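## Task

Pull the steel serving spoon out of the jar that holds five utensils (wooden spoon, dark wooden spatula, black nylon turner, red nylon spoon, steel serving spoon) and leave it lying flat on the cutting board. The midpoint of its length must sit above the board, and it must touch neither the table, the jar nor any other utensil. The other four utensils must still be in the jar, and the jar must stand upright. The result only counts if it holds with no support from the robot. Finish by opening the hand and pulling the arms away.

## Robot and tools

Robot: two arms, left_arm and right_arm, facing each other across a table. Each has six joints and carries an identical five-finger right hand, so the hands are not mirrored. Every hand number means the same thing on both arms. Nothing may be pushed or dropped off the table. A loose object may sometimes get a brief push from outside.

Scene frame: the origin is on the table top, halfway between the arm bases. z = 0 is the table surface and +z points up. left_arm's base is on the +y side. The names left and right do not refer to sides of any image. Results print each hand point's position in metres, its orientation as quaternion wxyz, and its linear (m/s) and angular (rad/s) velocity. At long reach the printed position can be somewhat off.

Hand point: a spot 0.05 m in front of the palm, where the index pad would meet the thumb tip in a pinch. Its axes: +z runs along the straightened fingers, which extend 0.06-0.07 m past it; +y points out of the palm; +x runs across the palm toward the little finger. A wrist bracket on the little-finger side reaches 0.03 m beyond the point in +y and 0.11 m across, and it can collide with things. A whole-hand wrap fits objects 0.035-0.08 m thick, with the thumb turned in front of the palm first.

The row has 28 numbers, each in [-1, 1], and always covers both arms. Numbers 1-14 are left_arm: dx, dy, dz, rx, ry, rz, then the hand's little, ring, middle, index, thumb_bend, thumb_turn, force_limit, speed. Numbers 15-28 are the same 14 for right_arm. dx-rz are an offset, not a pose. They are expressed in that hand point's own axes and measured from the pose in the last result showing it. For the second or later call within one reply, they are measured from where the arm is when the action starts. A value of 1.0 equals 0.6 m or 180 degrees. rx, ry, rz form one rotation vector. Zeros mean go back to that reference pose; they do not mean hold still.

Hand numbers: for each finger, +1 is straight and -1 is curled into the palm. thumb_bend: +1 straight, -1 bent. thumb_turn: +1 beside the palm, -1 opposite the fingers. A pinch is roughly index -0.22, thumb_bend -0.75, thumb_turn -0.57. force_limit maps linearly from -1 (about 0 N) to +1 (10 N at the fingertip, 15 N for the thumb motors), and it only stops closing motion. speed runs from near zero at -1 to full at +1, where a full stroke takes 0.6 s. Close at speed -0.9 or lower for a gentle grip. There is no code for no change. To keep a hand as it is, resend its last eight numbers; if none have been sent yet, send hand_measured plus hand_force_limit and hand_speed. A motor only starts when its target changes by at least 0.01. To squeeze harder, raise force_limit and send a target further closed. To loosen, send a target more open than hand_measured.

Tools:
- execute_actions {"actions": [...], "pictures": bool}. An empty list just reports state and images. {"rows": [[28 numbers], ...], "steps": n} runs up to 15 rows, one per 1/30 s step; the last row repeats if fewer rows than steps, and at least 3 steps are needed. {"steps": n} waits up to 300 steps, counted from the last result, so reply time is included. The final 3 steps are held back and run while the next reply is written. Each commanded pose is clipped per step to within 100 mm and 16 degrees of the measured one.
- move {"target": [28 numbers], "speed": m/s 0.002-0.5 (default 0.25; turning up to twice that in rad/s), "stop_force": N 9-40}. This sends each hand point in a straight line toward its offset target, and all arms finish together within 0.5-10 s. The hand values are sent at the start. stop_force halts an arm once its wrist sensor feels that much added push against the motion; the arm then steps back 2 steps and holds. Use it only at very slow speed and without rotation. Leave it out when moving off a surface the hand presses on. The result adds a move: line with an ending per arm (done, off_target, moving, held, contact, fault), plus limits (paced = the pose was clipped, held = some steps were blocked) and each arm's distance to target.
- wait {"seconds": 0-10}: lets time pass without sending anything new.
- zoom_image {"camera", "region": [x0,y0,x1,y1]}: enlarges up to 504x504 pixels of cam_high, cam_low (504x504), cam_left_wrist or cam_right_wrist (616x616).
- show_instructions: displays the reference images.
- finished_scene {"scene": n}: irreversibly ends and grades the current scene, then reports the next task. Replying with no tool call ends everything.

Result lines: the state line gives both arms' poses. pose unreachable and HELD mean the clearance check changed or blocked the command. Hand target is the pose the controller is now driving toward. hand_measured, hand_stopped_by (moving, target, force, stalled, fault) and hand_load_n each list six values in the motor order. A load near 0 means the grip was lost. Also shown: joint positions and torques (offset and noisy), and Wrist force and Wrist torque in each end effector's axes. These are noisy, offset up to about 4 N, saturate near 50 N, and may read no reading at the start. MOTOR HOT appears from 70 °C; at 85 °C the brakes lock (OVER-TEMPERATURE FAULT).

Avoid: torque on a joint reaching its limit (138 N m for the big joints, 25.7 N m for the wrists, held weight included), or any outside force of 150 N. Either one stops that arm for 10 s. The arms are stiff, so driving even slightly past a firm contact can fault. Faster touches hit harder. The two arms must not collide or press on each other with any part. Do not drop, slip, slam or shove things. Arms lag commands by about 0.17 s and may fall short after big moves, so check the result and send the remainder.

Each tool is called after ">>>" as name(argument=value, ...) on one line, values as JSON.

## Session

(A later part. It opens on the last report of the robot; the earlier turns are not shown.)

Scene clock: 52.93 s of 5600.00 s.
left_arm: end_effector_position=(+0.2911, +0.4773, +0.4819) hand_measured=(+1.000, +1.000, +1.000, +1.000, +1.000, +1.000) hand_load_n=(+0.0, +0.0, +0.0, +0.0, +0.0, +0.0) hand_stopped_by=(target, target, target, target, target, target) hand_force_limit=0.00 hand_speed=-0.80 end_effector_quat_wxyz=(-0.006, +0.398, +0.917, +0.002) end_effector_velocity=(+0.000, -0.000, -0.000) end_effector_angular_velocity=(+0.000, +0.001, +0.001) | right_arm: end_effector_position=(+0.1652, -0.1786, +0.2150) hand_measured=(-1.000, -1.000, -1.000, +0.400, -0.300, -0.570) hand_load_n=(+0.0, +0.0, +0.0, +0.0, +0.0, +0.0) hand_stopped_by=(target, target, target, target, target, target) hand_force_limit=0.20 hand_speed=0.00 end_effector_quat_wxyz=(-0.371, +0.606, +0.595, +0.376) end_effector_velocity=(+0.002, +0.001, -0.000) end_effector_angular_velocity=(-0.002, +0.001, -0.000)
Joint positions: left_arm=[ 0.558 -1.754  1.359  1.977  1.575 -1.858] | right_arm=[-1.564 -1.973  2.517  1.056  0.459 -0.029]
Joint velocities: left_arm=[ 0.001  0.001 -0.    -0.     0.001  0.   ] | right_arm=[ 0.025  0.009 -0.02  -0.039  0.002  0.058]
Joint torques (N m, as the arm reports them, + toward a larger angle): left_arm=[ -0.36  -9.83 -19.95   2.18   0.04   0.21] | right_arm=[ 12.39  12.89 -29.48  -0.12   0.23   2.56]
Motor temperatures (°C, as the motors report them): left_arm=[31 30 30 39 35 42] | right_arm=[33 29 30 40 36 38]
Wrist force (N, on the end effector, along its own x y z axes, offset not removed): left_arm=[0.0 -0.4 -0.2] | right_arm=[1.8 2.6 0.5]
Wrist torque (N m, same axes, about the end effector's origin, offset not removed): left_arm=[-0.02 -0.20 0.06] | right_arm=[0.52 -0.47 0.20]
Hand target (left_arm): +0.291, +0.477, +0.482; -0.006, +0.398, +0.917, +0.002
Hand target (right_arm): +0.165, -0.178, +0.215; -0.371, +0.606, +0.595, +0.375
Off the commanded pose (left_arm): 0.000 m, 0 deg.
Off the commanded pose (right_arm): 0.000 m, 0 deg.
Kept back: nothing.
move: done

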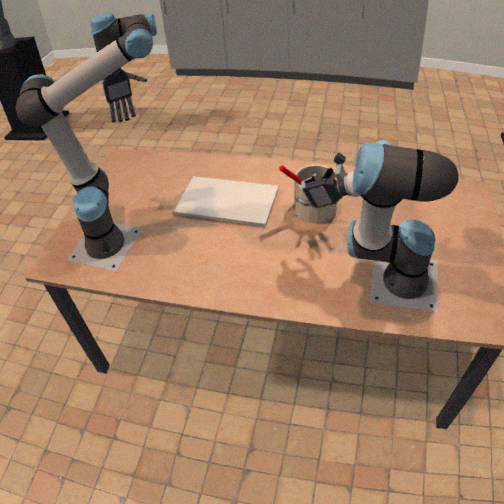

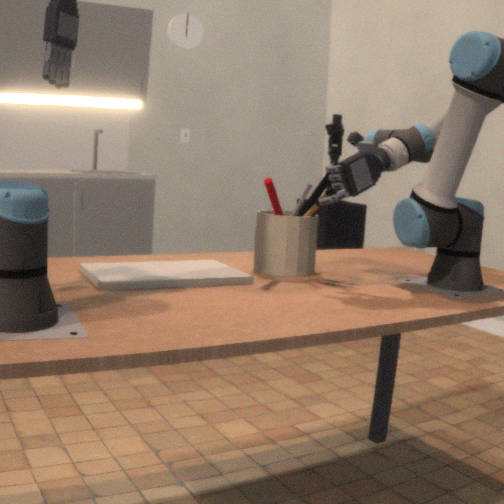

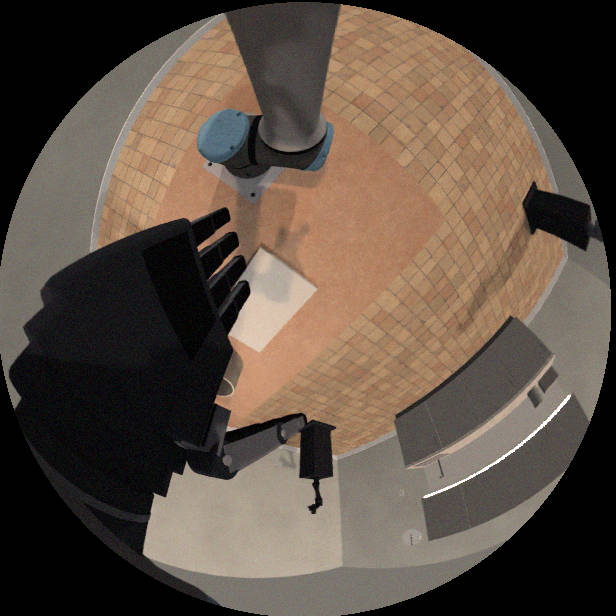

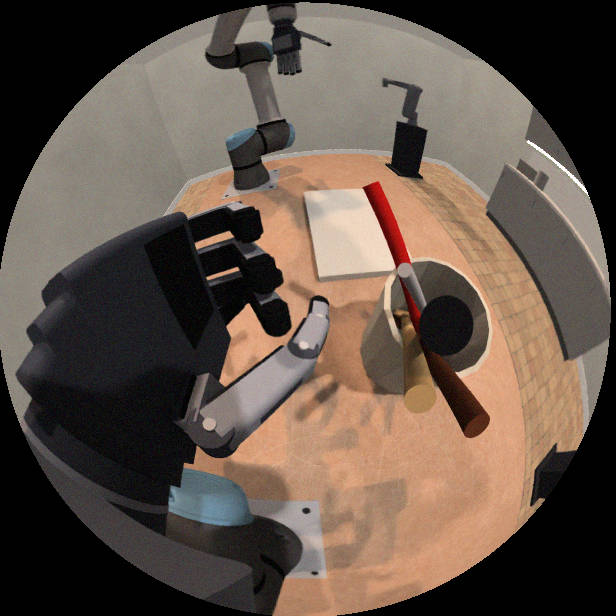

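>>> move(target=[0,0,0,0,0,0,1,1,1,1,1,1,0,-0.8,0.015,0.07,0.03,0,0,0,-1,-1,-1,0.4,-0.3,-0.57,0.2,0], speed=0.04)

>>> zoom_image(camera="cam_low", region=[220,100,420,300])

>>> zoom_image(camera="cam_right_wrist", region=[200,150,560,510])

Scene clock: 54.77 s of 5600.00 s.
left_arm: end_effector_position=(+0.2911, +0.4773, +0.4819) hand_measured=(+1.000, +1.000, +1.000, +1.000, +1.000, +1.000) hand_load_n=(+0.0, +0.0, +0.0, +0.0, +0.0, +0.0) hand_stopped_by=(target, target, target, target, target, target) hand_force_limit=0.00 hand_speed=-0.80 end_effector_quat_wxyz=(-0.006, +0.398, +0.917, +0.002) end_effector_velocity=(+0.000, +0.001, +0.000) end_effector_angular_velocity=(-0.001, -0.002, +0.001) | right_arm: end_effector_position=(+0.2074, -0.1595, +0.2152) hand_measured=(-1.000, -1.000, -1.000, +0.400, -0.300, -0.570) hand_load_n=(+0.0, +0.0, +0.0, +0.0, +0.0, +0.0) hand_stopped_by=(target, target, target, target, target, target) hand_force_limit=0.20 hand_speed=0.00 end_effector_quat_wxyz=(-0.371, +0.606, +0.595, +0.376) end_effector_velocity=(+0.002, +0.002, -0.001) end_effector_angular_velocity=(-0.004, -0.001, -0.004)
Joint positions: left_arm=[ 0.558 -1.754  1.359  1.977  1.575 -1.858] | right_arm=[-1.4   -1.84   2.345  0.772  0.48   0.332]
Joint velocities: left_arm=[ 0.    -0.002  0.    -0.001 -0.001 -0.001] | right_arm=[ 0.019  0.002 -0.014 -0.029  0.011  0.045]
Joint torques (N m, as the arm reports them, + toward a larger angle): left_arm=[ -0.43  -8.73 -20.2    2.15   0.09   0.14] | right_arm=[ 13.35   4.93 -28.31  -0.33   0.65   2.77]
Motor temperatures (°C, as the motors report them): left_arm=[31 30 30 39 35 42] | right_arm=[33 29 30 40 36 38]
Wrist force (N, on the end effector, along its own x y z axes, offset not removed): left_arm=[-0.1 -0.5 1.0] | right_arm=[1.5 0.3 2.0]
Wrist torque (N m, same axes, about the end effector's origin, offset not removed): left_arm=[-0.10 -0.33 0.07] | right_arm=[0.15 -0.43 0.04]
Hand target (left_arm): +0.291, +0.477, +0.482; -0.006, +0.398, +0.917, +0.002
Hand target (right_arm): +0.208, -0.159, +0.215; -0.371, +0.606, +0.595, +0.376
Off the commanded pose (left_arm): 0.000 m, 0 deg.
Off the commanded pose (right_arm): 0.000 m, 0 deg.
Kept back: nothing.
move: done

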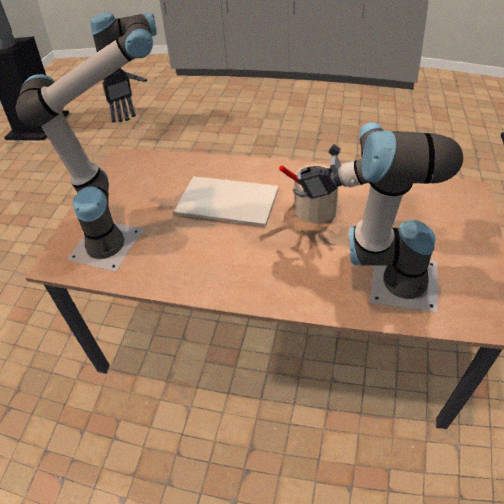

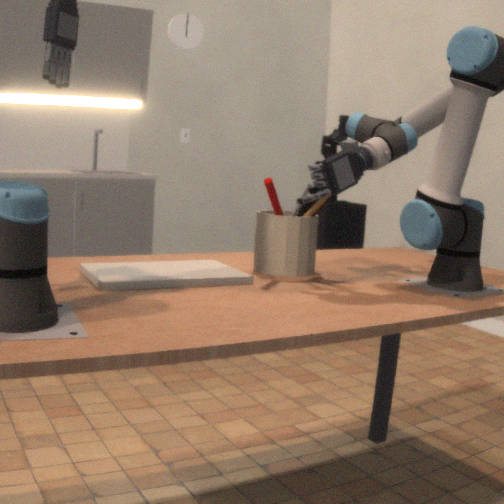

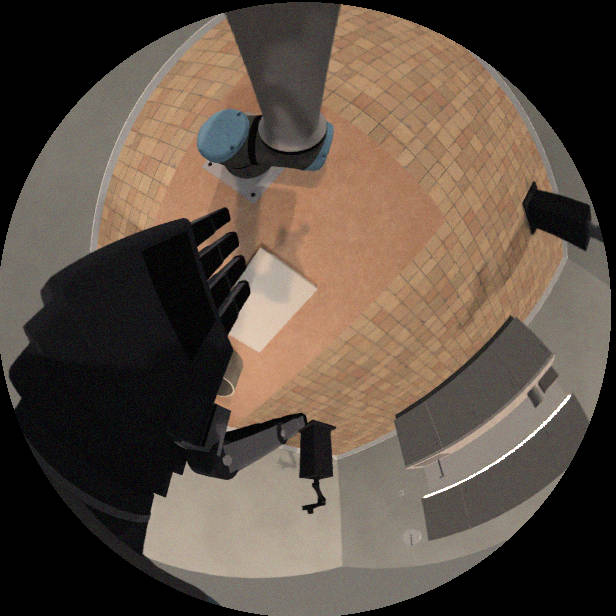

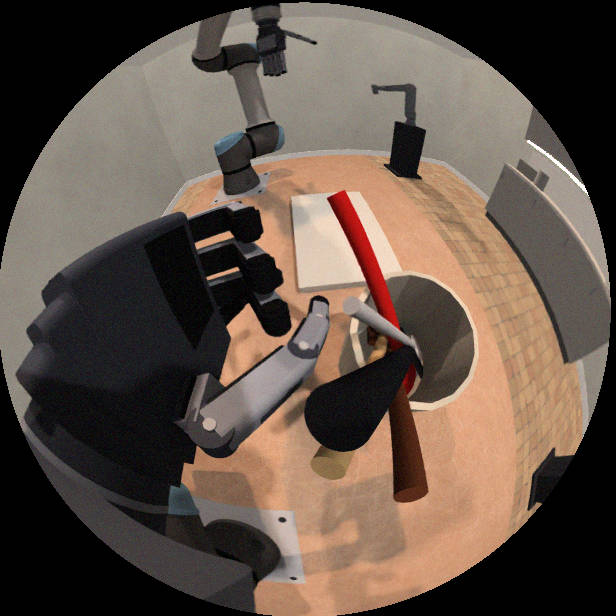

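Region (220, 100, 420, 300) of cam_low's 504x504 image, scaled by 2.520, with more detail than that image has.

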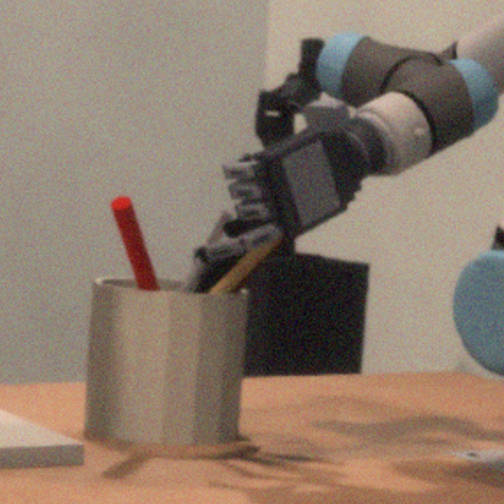

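Region (200, 150, 560, 510) of cam_right_wrist's 616x616 image, scaled by 1.400, with more detail than that image has.

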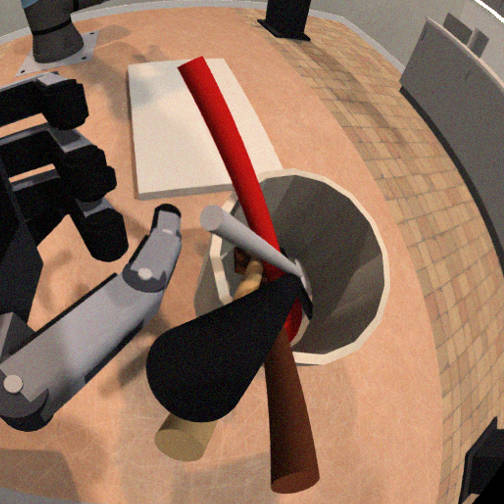

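>>> move(target=[0,0,0,0,0,0,1,1,1,1,1,1,0,-0.8,-0.01,0.04,0.02,0,0,0,-1,-1,-1,0.4,-0.3,-0.57,0.2,0], speed=0.025)

>>> zoom_image(camera="cam_low", region=[240,140,380,280])

>>> zoom_image(camera="cam_right_wrist", region=[200,150,560,510])

>>> zoom_image(camera="cam_high", region=[250,130,390,270])

Scene clock: 56.43 s of 5600.00 s.
left_arm: end_effector_position=(+0.2911, +0.4773, +0.4819) hand_measured=(+1.000, +1.000, +1.000, +1.000, +1.000, +1.000) hand_load_n=(+0.0, +0.0, +0.0, +0.0, +0.0, +0.0) hand_stopped_by=(target, target, target, target, target, target) hand_force_limit=0.00 hand_speed=-0.80 end_effector_quat_wxyz=(-0.006, +0.398, +0.917, +0.002) end_effector_velocity=(+0.000, +0.000, +0.000) end_effector_angular_velocity=(+0.000, -0.001, +0.002) | right_arm: end_effector_position=(+0.2312, -0.1519, +0.2046) hand_measured=(-1.000, -1.000, -1.000, +0.400, -0.300, -0.570) hand_load_n=(+0.0, +0.0, +0.0, +0.0, +0.0, +0.0) hand_stopped_by=(target, target, target, target, target, target) hand_force_limit=0.20 hand_speed=0.00 end_effector_quat_wxyz=(-0.371, +0.606, +0.595, +0.376) end_effector_velocity=(+0.003, +0.001, -0.001) end_effector_angular_velocity=(-0.001, -0.000, -0.001)
Joint positions: left_arm=[ 0.558 -1.754  1.359  1.977  1.575 -1.858] | right_arm=[-1.373 -1.755  2.302  0.682  0.488  0.387]
Joint velocities: left_arm=[ 0.001  0.    -0.    -0.    -0.001 -0.001] | right_arm=[ 0.004  0.008 -0.005 -0.011  0.002  0.009]
Joint torques (N m, as the arm reports them, + toward a larger angle): left_arm=[ -0.27  -9.56 -20.2    2.26   0.08   0.18] | right_arm=[ 12.58   3.17 -26.29  -0.57   0.54   2.17]
Motor temperatures (°C, as the motors report them): left_arm=[31 30 30 39 35 42] | right_arm=[33 29 30 40 36 38]
Wrist force (N, on the end effector, along its own x y z axes, offset not removed): left_arm=[-1.2 -0.6 0.7] | right_arm=[0.8 2.6 3.1]
Wrist torque (N m, same axes, about the end effector's origin, offset not removed): left_arm=[-0.11 -0.15 -0.04] | right_arm=[0.34 -0.30 0.09]
Hand target (left_arm): +0.291, +0.477, +0.482; -0.006, +0.398, +0.917, +0.002
Hand target (right_arm): +0.231, -0.152, +0.204; -0.371, +0.606, +0.595, +0.376
Off the commanded pose (left_arm): 0.000 m, 0 deg.
Off the commanded pose (right_arm): 0.000 m, 0 deg.
Kept back: nothing.
move: done

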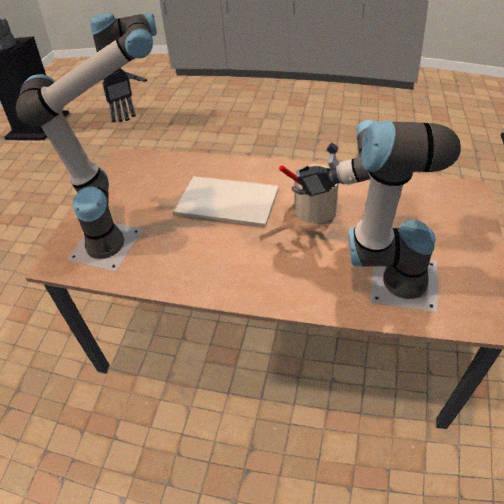

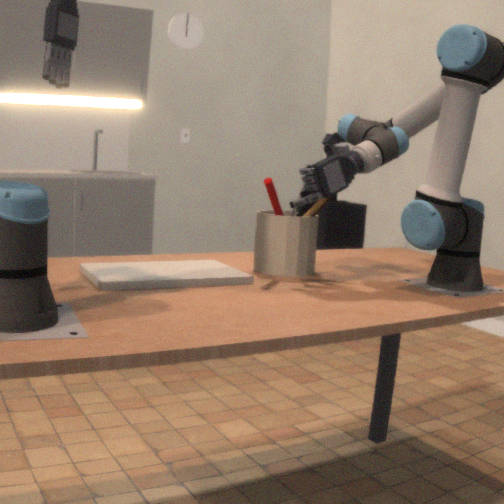

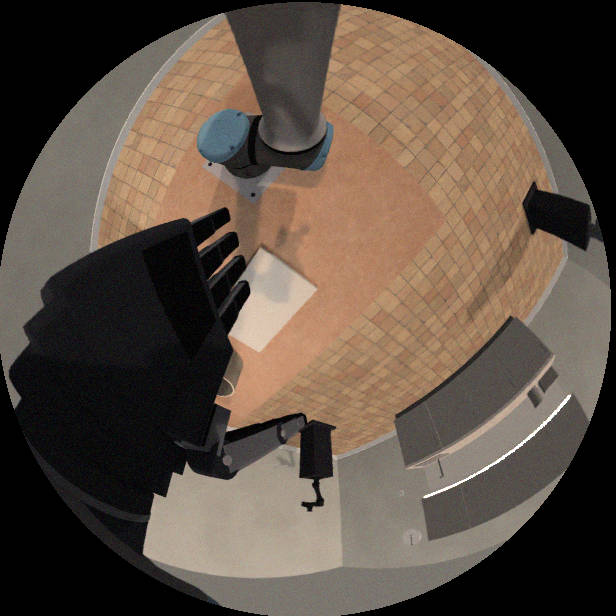

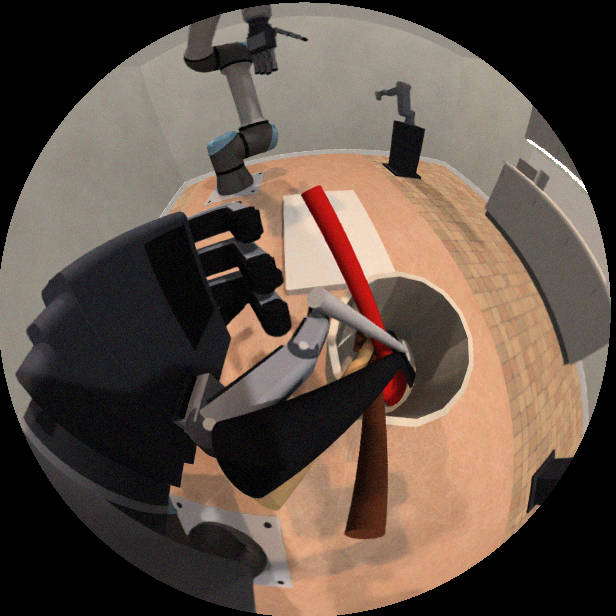

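Region (240, 140, 380, 280) of cam_low's 504x504 image, scaled by 3.600, with more detail than that image has.

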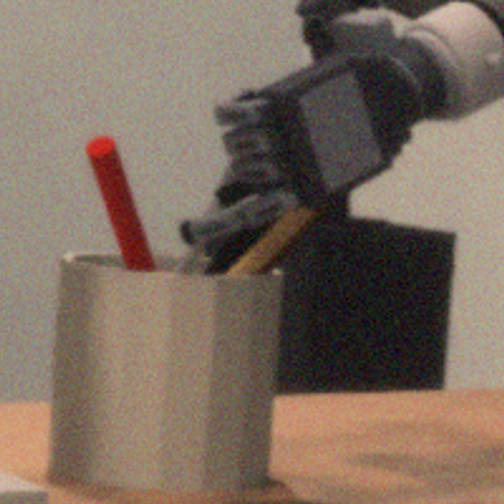

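Region (200, 150, 560, 510) of cam_right_wrist's 616x616 image, scaled by 1.400, with more detail than that image has.

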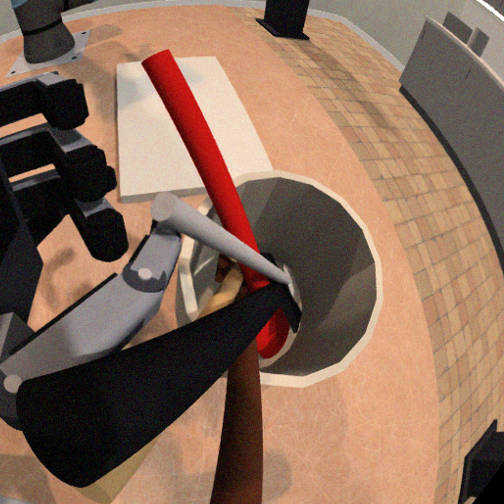

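Region (250, 130, 390, 270) of cam_high's 504x504 image, scaled by 3.600, with more detail than that image has.

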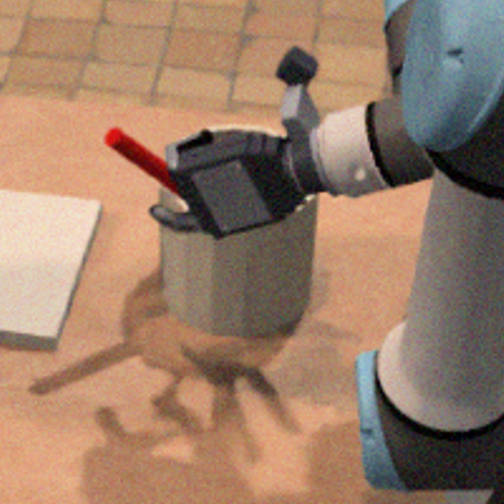

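Steel occludes the thumb tip (above it). Try closing.

>>> execute_actions(actions=[{"rows":[[0,0,0,0,0,0,1,1,1,1,1,1,0,-0.8,0,0,0,0,0,0,-1,-1,-1,-0.5,-0.3,-0.57,0.2,-0.7]],"steps":15}])

>>> execute_actions(actions=[{"steps":45}], pictures=true)

Scene clock: 56.90 s of 5600.00 s.
left_arm: end_effector_position=(+0.2911, +0.4773, +0.4819) hand_measured=(+1.000, +1.000, +1.000, +1.000, +1.000, +1.000) hand_load_n=(+0.0, +0.0, +0.0, +0.0, +0.0, +0.0) hand_stopped_by=(target, target, target, target, target, target) hand_force_limit=0.00 hand_speed=-0.80 end_effector_quat_wxyz=(-0.006, +0.398, +0.917, +0.002) end_effector_velocity=(+0.000, +0.000, +0.000) end_effector_angular_velocity=(+0.000, -0.001, -0.000) | right_arm: end_effector_position=(+0.2311, -0.1519, +0.2046) hand_measured=(-1.000, -1.000, -1.000, +0.252, -0.300, -0.570) hand_load_n=(+0.0, +0.0, +0.0, +0.0, +0.0, +0.5) hand_stopped_by=(target, target, target, moving, target, target) hand_force_limit=0.20 hand_speed=-0.70 end_effector_quat_wxyz=(-0.371, +0.606, +0.595, +0.376) end_effector_velocity=(-0.002, +0.000, +0.000) end_effector_angular_velocity=(+0.000, +0.000, +0.003)
Joint positions: left_arm=[ 0.558 -1.754  1.359  1.977  1.575 -1.858] | right_arm=[-1.373 -1.755  2.302  0.682  0.488  0.387]
Joint velocities: left_arm=[ 0.    -0.     0.     0.    -0.001  0.001] | right_arm=[ 0.002 -0.002  0.001  0.001 -0.001 -0.001]
Joint torques (N m, as the arm reports them, + toward a larger angle): left_arm=[ -0.7   -9.69 -19.96   2.26   0.12   0.14] | right_arm=[-12.98 -17.77  -6.83   4.83  -1.88  -2.56]
Motor temperatures (°C, as the motors report them): left_arm=[31 30 30 39 35 42] | right_arm=[33 29 30 40 36 38]
Wrist force (N, on the end effector, along its own x y z axes, offset not removed): left_arm=[-0.2 -0.8 0.5] | right_arm=[-0.3 3.0 2.2]
Wrist torque (N m, same axes, about the end effector's origin, offset not removed): left_arm=[-0.10 -0.21 0.09] | right_arm=[0.51 -0.10 0.10]
Steps of this call (steps 1 to 2: nothing new was sent; steps 3 to 14: the first 12 steps of this action). Readings (end_effector_position | what the end effector reports):
3: left_arm (+0.2911, +0.4773, +0.4819) | right_arm (+0.2313, -0.1519, +0.2046) | left_arm hand_measured=(+1.000, +1.000, +1.000, +1.000, +1.000, +1.000) hand_load_n=(+0.0, +0.0, +0.0, +0.0, +0.0, +0.0) hand_stopped_by=(target, target, target, target, target, target) hand_force_limit=0.00 hand_speed=-0.80 | right_arm hand_measured=(-1.000, -1.000, -1.000, +0.400, -0.300, -0.570) hand_load_n=(+0.0, +0.0, +0.0, +0.0, +0.0, +0.0) hand_stopped_by=(target, target, target, moving, target, target) hand_force_limit=0.20 hand_speed=-0.70
4: left_arm (+0.2911, +0.4773, +0.4819) | right_arm (+0.2313, -0.1519, +0.2045) | left_arm hand_measured=(+1.000, +1.000, +1.000, +1.000, +1.000, +1.000) hand_load_n=(+0.0, +0.0, +0.0, +0.0, +0.0, +0.0) hand_stopped_by=(target, target, target, target, target, target) hand_force_limit=0.00 hand_speed=-0.80 | right_arm hand_measured=(-1.000, -1.000, -1.000, +0.400, -0.300, -0.570) hand_load_n=(+0.0, +0.0, +0.0, +0.0, +0.0, +0.0) hand_stopped_by=(target, target, target, moving, target, target) hand_force_limit=0.20 hand_speed=-0.70
6: left_arm (+0.2911, +0.4773, +0.4819) | right_arm (+0.2313, -0.1519, +0.2045) | left_arm hand_measured=(+1.000, +1.000, +1.000, +1.000, +1.000, +1.000) hand_load_n=(+0.0, +0.0, +0.0, +0.0, +0.0, +0.0) hand_stopped_by=(target, target, target, target, target, target) hand_force_limit=0.00 hand_speed=-0.80 | right_arm hand_measured=(-1.000, -1.000, -1.000, +0.384, -0.300, -0.570) hand_load_n=(+0.0, +0.0, +0.0, +0.0, +0.0, +0.5) hand_stopped_by=(target, target, target, moving, target, target) hand_force_limit=0.20 hand_speed=-0.70
10: left_arm (+0.2911, +0.4773, +0.4819) | right_arm (+0.2313, -0.1519, +0.2046) | left_arm hand_measured=(+1.000, +1.000, +1.000, +1.000, +1.000, +1.000) hand_load_n=(+0.0, +0.0, +0.0, +0.0, +0.0, +0.0) hand_stopped_by=(target, target, target, target, target, target) hand_force_limit=0.00 hand_speed=-0.80 | right_arm hand_measured=(-1.000, -1.000, -1.000, +0.318, -0.300, -0.570) hand_load_n=(+0.0, +0.0, +0.0, +0.0, +0.0, +0.5) hand_stopped_by=(target, target, target, moving, target, target) hand_force_limit=0.20 hand_speed=-0.70
14: the state above

Scene clock: 58.40 s of 5600.00 s.
left_arm: end_effector_position=(+0.2911, +0.4773, +0.4819) hand_measured=(+1.000, +1.000, +1.000, +1.000, +1.000, +1.000) hand_load_n=(+0.0, +0.0, +0.0, +0.0, +0.0, +0.0) hand_stopped_by=(target, target, target, target, target, target) hand_force_limit=0.00 hand_speed=-0.80 end_effector_quat_wxyz=(-0.006, +0.398, +0.917, +0.002) end_effector_velocity=(+0.001, +0.000, -0.000) end_effector_angular_velocity=(+0.001, +0.000, +0.001) | right_arm: end_effector_position=(+0.2312, -0.1519, +0.2046) hand_measured=(-1.000, -1.000, -1.000, -0.330, -0.298, -0.570) hand_load_n=(+0.0, +0.0, +0.0, +6.5, +2.0, +0.5) hand_stopped_by=(target, target, target, force, target, target) hand_force_limit=0.20 hand_speed=-0.70 end_effector_quat_wxyz=(-0.371, +0.606, +0.595, +0.376) end_effector_velocity=(-0.000, -0.000, -0.000) end_effector_angular_velocity=(-0.000, +0.001, -0.000)
Joint positions: left_arm=[ 0.558 -1.754  1.359  1.977  1.575 -1.858] | right_arm=[-1.373 -1.755  2.302  0.682  0.488  0.387]
Joint velocities: left_arm=[ 0.003  0.002  0.    -0.001 -0.     0.002] | right_arm=[ 0.     0.     0.     0.    -0.     0.001]
Joint torques (N m, as the arm reports them, + toward a larger angle): left_arm=[ -0.07  -9.02 -19.56   2.24   0.08   0.24] | right_arm=[-13.7  -16.59  -7.04   4.7   -3.06  -2.18]
Motor temperatures (°C, as the motors report them): left_arm=[31 30 30 39 35 42] | right_arm=[33 29 30 40 36 38]
Wrist force (N, on the end effector, along its own x y z axes, offset not removed): left_arm=[0.0 -0.8 1.0] | right_arm=[2.2 2.5 4.1]
Wrist torque (N m, same axes, about the end effector's origin, offset not removed): left_arm=[-0.18 -0.26 0.05] | right_arm=[0.37 -0.60 0.32]
Hand target (left_arm): +0.291, +0.477, +0.482; -0.006, +0.398, +0.917, +0.002
Hand target (right_arm): +0.231, -0.152, +0.205; -0.371, +0.606, +0.595, +0.376
Off the commanded pose (left_arm): 0.000 m, 0 deg.
Off the commanded pose (right_arm): 0.000 m, 0 deg.
Kept back: nothing.
Steps of this call (steps 1 to 3: the last 3 steps of your previous action; steps 4 to 45: nothing new was sent). Readings (end_effector_position | what the end effector reports):
1: left_arm (+0.2911, +0.4773, +0.4819) | right_arm (+0.2311, -0.1519, +0.2046) | left_arm hand_measured=(+1.000, +1.000, +1.000, +1.000, +1.000, +1.000) hand_load_n=(+0.0, +0.0, +0.0, +0.0, +0.0, +0.0) hand_stopped_by=(target, target, target, target, target, target) hand_force_limit=0.00 hand_speed=-0.80 | right_arm hand_measured=(-1.000, -1.000, -1.000, +0.234, -0.300, -0.570) hand_load_n=(+0.0, +0.0, +0.0, +0.0, +0.0, +0.5) hand_stopped_by=(target, target, target, moving, target, target) hand_force_limit=0.20 hand_speed=-0.70
2: left_arm (+0.2911, +0.4773, +0.4819) | right_arm (+0.2311, -0.1519, +0.2046) | left_arm hand_measured=(+1.000, +1.000, +1.000, +1.000, +1.000, +1.000) hand_load_n=(+0.0, +0.0, +0.0, +0.0, +0.0, +0.0) hand_stopped_by=(target, target, target, target, target, target) hand_force_limit=0.00 hand_speed=-0.80 | right_arm hand_measured=(-1.000, -1.000, -1.000, +0.218, -0.300, -0.570) hand_load_n=(+0.0, +0.0, +0.0, +0.0, +0.0, +0.5) hand_stopped_by=(target, target, target, moving, target, target) hand_force_limit=0.20 hand_speed=-0.70
4: left_arm (+0.2911, +0.4773, +0.4819) | right_arm (+0.2311, -0.1519, +0.2046) | left_arm hand_measured=(+1.000, +1.000, +1.000, +1.000, +1.000, +1.000) hand_load_n=(+0.0, +0.0, +0.0, +0.0, +0.0, +0.0) hand_stopped_by=(target, target, target, target, target, target) hand_force_limit=0.00 hand_speed=-0.80 | right_arm hand_measured=(-1.000, -1.000, -1.000, +0.184, -0.300, -0.570) hand_load_n=(+0.0, +0.0, +0.0, +0.0, +0.0, +0.5) hand_stopped_by=(target, target, target, moving, target, target) hand_force_limit=0.20 hand_speed=-0.70
8: left_arm (+0.2911, +0.4773, +0.4819) | right_arm (+0.2311, -0.1519, +0.2046) | left_arm hand_measured=(+1.000, +1.000, +1.000, +1.000, +1.000, +1.000) hand_load_n=(+0.0, +0.0, +0.0, +0.0, +0.0, +0.0) hand_stopped_by=(target, target, target, target, target, target) hand_force_limit=0.00 hand_speed=-0.80 | right_arm hand_measured=(-1.000, -1.000, -1.000, +0.118, -0.300, -0.570) hand_load_n=(+0.0, +0.0, +0.0, +0.0, +0.0, +0.5) hand_stopped_by=(target, target, target, moving, target, target) hand_force_limit=0.20 hand_speed=-0.70
45: the state above

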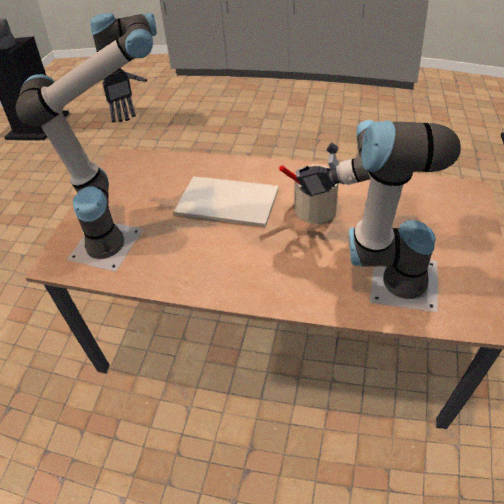

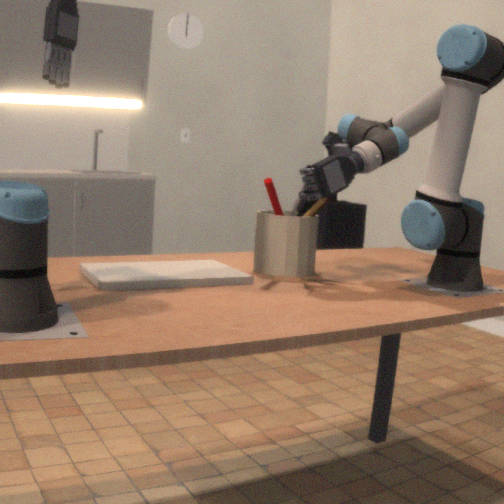

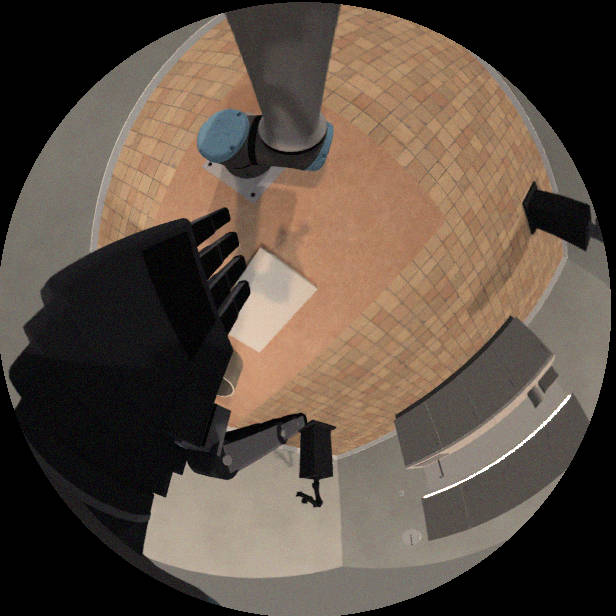

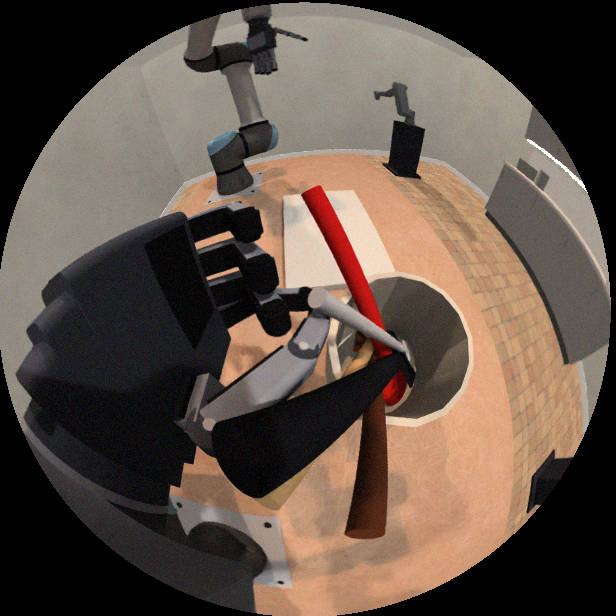

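>>> execute_actions(actions=[{"rows":[[0,0,0,0,0,0,1,1,1,1,1,1,0,-0.8,0,0,0,0,0,0,-1,-1,-1,0.4,-0.3,-0.57,0.2,0]],"steps":12}])

>>> move(target=[0,0,0,0,0,0,1,1,1,1,1,1,0,-0.8,0,0.033,0,0,0,0,-1,-1,-1,0.4,-0.3,-0.57,0.2,0], speed=0.02)

>>> zoom_image(camera="cam_right_wrist", region=[200,150,560,510])

>>> zoom_image(camera="cam_low", region=[240,140,380,280])

Scene clock: 58.83 s of 5600.00 s.
left_arm: end_effector_position=(+0.2911, +0.4773, +0.4819) hand_measured=(+1.000, +1.000, +1.000, +1.000, +1.000, +1.000) hand_load_n=(+0.0, +0.0, +0.0, +0.0, +0.0, +0.0) hand_stopped_by=(target, target, target, target, target, target) hand_force_limit=0.00 hand_speed=-0.80 end_effector_quat_wxyz=(-0.006, +0.398, +0.917, +0.002) end_effector_velocity=(+0.000, -0.000, -0.000) end_effector_angular_velocity=(-0.001, -0.001, -0.002) | right_arm: end_effector_position=(+0.2312, -0.1519, +0.2046) hand_measured=(-1.000, -1.000, -1.000, -0.002, -0.300, -0.570) hand_load_n=(+0.0, +0.0, +0.0, +0.0, +0.0, +0.5) hand_stopped_by=(target, target, target, moving, target, target) hand_force_limit=0.20 hand_speed=0.00 end_effector_quat_wxyz=(-0.371, +0.606, +0.595, +0.376) end_effector_velocity=(-0.000, +0.000, +0.000) end_effector_angular_velocity=(+0.002, -0.000, +0.000)
Joint positions: left_arm=[ 0.558 -1.754  1.359  1.977  1.575 -1.858] | right_arm=[-1.373 -1.755  2.302  0.682  0.488  0.387]
Joint velocities: left_arm=[-0.001 -0.     0.    -0.001 -0.001  0.001] | right_arm=[-0.     0.     0.    -0.    -0.002 -0.001]
Joint torques (N m, as the arm reports them, + toward a larger angle): left_arm=[ -0.37  -9.27 -19.66   2.2    0.11   0.24] | right_arm=[-12.57 -17.34  -6.32   4.66  -3.06  -2.29]
Motor temperatures (°C, as the motors report them): left_arm=[31 30 30 39 35 42] | right_arm=[33 29 30 40 36 38]
Wrist force (N, on the end effector, along its own x y z axes, offset not removed): left_arm=[-0.1 -0.3 1.4] | right_arm=[1.0 1.4 2.1]
Wrist torque (N m, same axes, about the end effector's origin, offset not removed): left_arm=[-0.08 -0.23 0.11] | right_arm=[0.30 -0.46 0.06]
Steps of this call (steps 1 to 4: nothing new was sent; steps 5 to 13: the first 9 steps of this action). Readings (end_effector_position | what the end effector reports):
5: left_arm (+0.2911, +0.4773, +0.4819) | right_arm (+0.2312, -0.1519, +0.2046) | left_arm hand_measured=(+1.000, +1.000, +1.000, +1.000, +1.000, +1.000) hand_load_n=(+0.0, +0.0, +0.0, +0.0, +0.0, +0.0) hand_stopped_by=(target, target, target, target, target, target) hand_force_limit=0.00 hand_speed=-0.80 | right_arm hand_measured=(-1.000, -1.000, -1.000, -0.330, -0.298, -0.570) hand_load_n=(+0.0, +0.0, +0.0, +6.5, +2.0, +0.5) hand_stopped_by=(target, target, target, moving, target, target) hand_force_limit=0.20 hand_speed=0.00
6: left_arm (+0.2911, +0.4773, +0.4819) | right_arm (+0.2312, -0.1519, +0.2046) | left_arm hand_measured=(+1.000, +1.000, +1.000, +1.000, +1.000, +1.000) hand_load_n=(+0.0, +0.0, +0.0, +0.0, +0.0, +0.0) hand_stopped_by=(target, target, target, target, target, target) hand_force_limit=0.00 hand_speed=-0.80 | right_arm hand_measured=(-1.000, -1.000, -1.000, -0.330, -0.298, -0.570) hand_load_n=(+0.0, +0.0, +0.0, +6.5, +2.0, +0.5) hand_stopped_by=(target, target, target, moving, target, target) hand_force_limit=0.20 hand_speed=0.00
8: left_arm (+0.2911, +0.4773, +0.4819) | right_arm (+0.2312, -0.1519, +0.2046) | left_arm hand_measured=(+1.000, +1.000, +1.000, +1.000, +1.000, +1.000) hand_load_n=(+0.0, +0.0, +0.0, +0.0, +0.0, +0.0) hand_stopped_by=(target, target, target, target, target, target) hand_force_limit=0.00 hand_speed=-0.80 | right_arm hand_measured=(-1.000, -1.000, -1.000, -0.280, -0.300, -0.570) hand_load_n=(+0.0, +0.0, +0.0, +0.0, -0.5, +0.5) hand_stopped_by=(target, target, target, moving, target, target) hand_force_limit=0.20 hand_speed=0.00
12: left_arm (+0.2911, +0.4773, +0.4819) | right_arm (+0.2312, -0.1519, +0.2046) | left_arm hand_measured=(+1.000, +1.000, +1.000, +1.000, +1.000, +1.000) hand_load_n=(+0.0, +0.0, +0.0, +0.0, +0.0, +0.0) hand_stopped_by=(target, target, target, target, target, target) hand_force_limit=0.00 hand_speed=-0.80 | right_arm hand_measured=(-1.000, -1.000, -1.000, -0.058, -0.300, -0.570) hand_load_n=(+0.0, +0.0, +0.0, +0.0, +0.0, +0.5) hand_stopped_by=(target, target, target, moving, target, target) hand_force_limit=0.20 hand_speed=0.00
13: the state above

Scene clock: 60.57 s of 5600.00 s.
left_arm: end_effector_position=(+0.2911, +0.4773, +0.4819) hand_measured=(+1.000, +1.000, +1.000, +1.000, +1.000, +1.000) hand_load_n=(+0.0, +0.0, +0.0, +0.0, +0.0, +0.0) hand_stopped_by=(target, target, target, target, target, target) hand_force_limit=0.00 hand_speed=-0.80 end_effector_quat_wxyz=(-0.006, +0.398, +0.917, +0.002) end_effector_velocity=(-0.000, -0.000, +0.000) end_effector_angular_velocity=(-0.002, -0.001, -0.000) | right_arm: end_effector_position=(+0.2506, -0.1523, +0.2046) hand_measured=(-1.000, -1.000, -1.000, +0.400, -0.300, -0.570) hand_load_n=(+0.0, +0.0, +0.0, +0.0, +0.0, +0.0) hand_stopped_by=(target, target, target, target, target, target) hand_force_limit=0.20 hand_speed=0.00 end_effector_quat_wxyz=(-0.371, +0.606, +0.595, +0.376) end_effector_velocity=(+0.003, -0.000, +0.000) end_effector_angular_velocity=(+0.001, +0.001, -0.001)
Joint positions: left_arm=[ 0.558 -1.754  1.359  1.977  1.575 -1.858] | right_arm=[-1.392 -1.703  2.27   0.696  0.482  0.348]
Joint velocities: left_arm=[-0.001 -0.001 -0.    -0.001  0.    -0.001] | right_arm=[-0.003  0.008 -0.005  0.002 -0.001 -0.005]
Joint torques (N m, as the arm reports them, + toward a larger angle): left_arm=[ -0.12  -9.02 -19.88   2.17   0.12   0.17] | right_arm=[-14.18   1.28 -27.     5.05  -3.3   -2.16]
Motor temperatures (°C, as the motors report them): left_arm=[31 30 30 39 35 42] | right_arm=[33 29 30 40 36 38]
Wrist force (N, on the end effector, along its own x y z axes, offset not removed): left_arm=[0.0 -0.8 0.2] | right_arm=[0.5 1.1 1.4]
Wrist torque (N m, same axes, about the end effector's origin, offset not removed): left_arm=[-0.17 -0.16 0.09] | right_arm=[0.34 -0.24 0.07]
Hand target (left_arm): +0.291, +0.477, +0.482; -0.006, +0.398, +0.917, +0.002
Hand target (right_arm): +0.251, -0.152, +0.205; -0.371, +0.606, +0.595, +0.376
Off your previous action's commanded pose (left_arm): 0.000 m, 0 deg at its last step (step 3 of this call).
Off your previous action's commanded pose (right_arm): 0.000 m, 0 deg at its last step (step 3 of this call).
Off the commanded pose (left_arm): 0.000 m, 0 deg.
Off the commanded pose (right_arm): 0.000 m, 0 deg.
Kept back: nothing.
move: done

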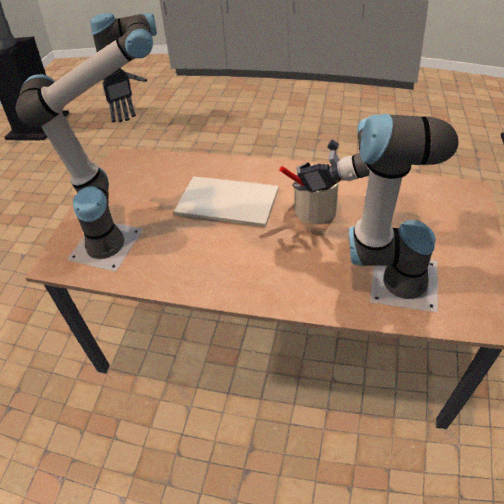

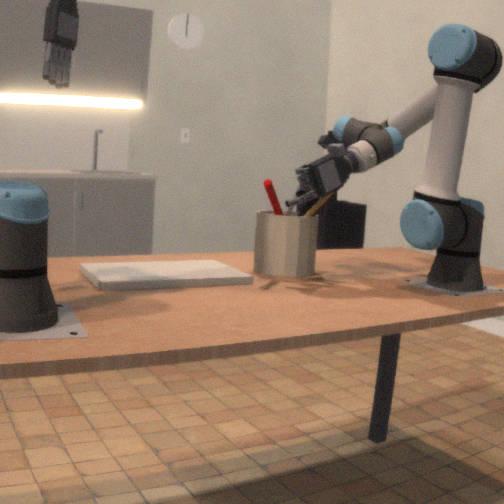

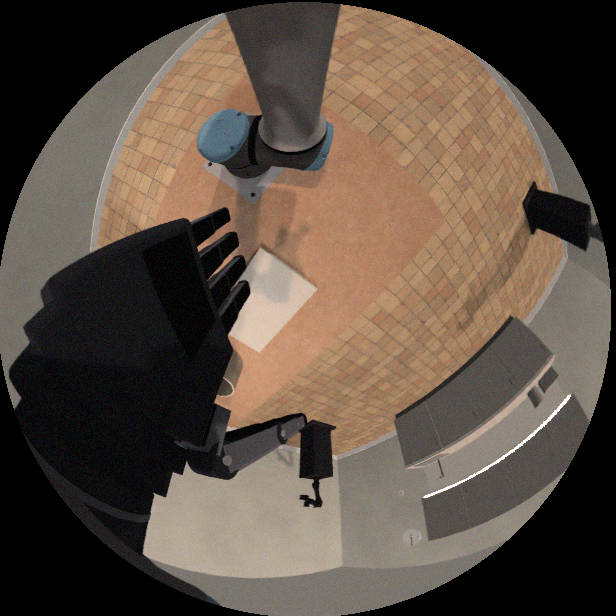

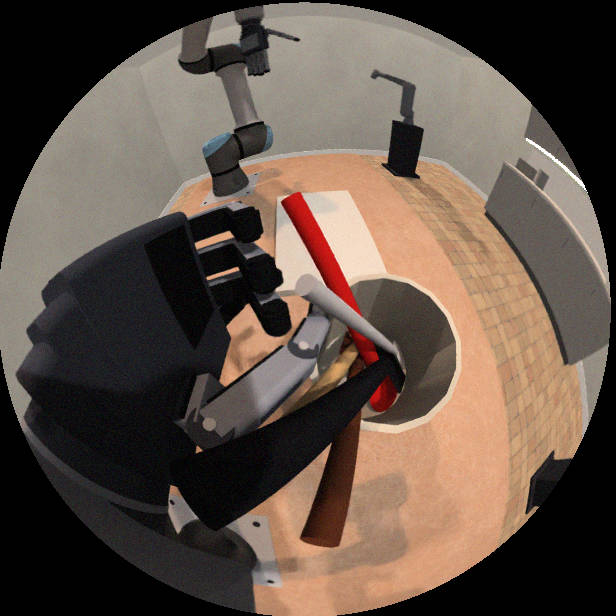

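Region (200, 150, 560, 510) of cam_right_wrist's 616x616 image, scaled by 1.400, with more detail than that image has.

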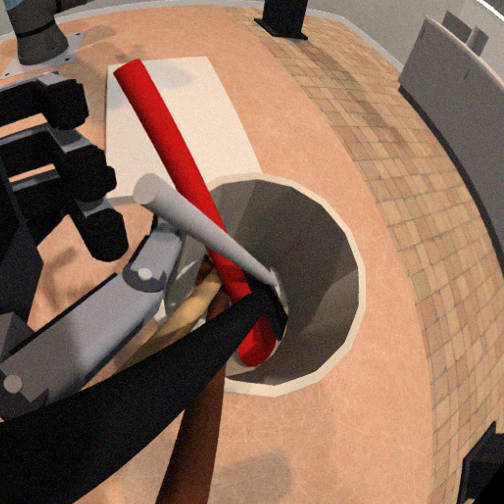

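Region (240, 140, 380, 280) of cam_low's 504x504 image, scaled by 3.600, with more detail than that image has.

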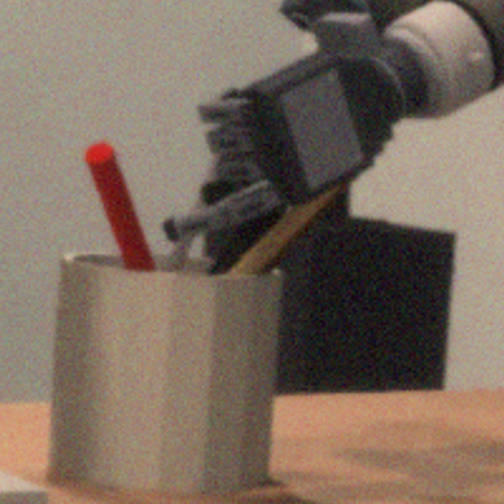

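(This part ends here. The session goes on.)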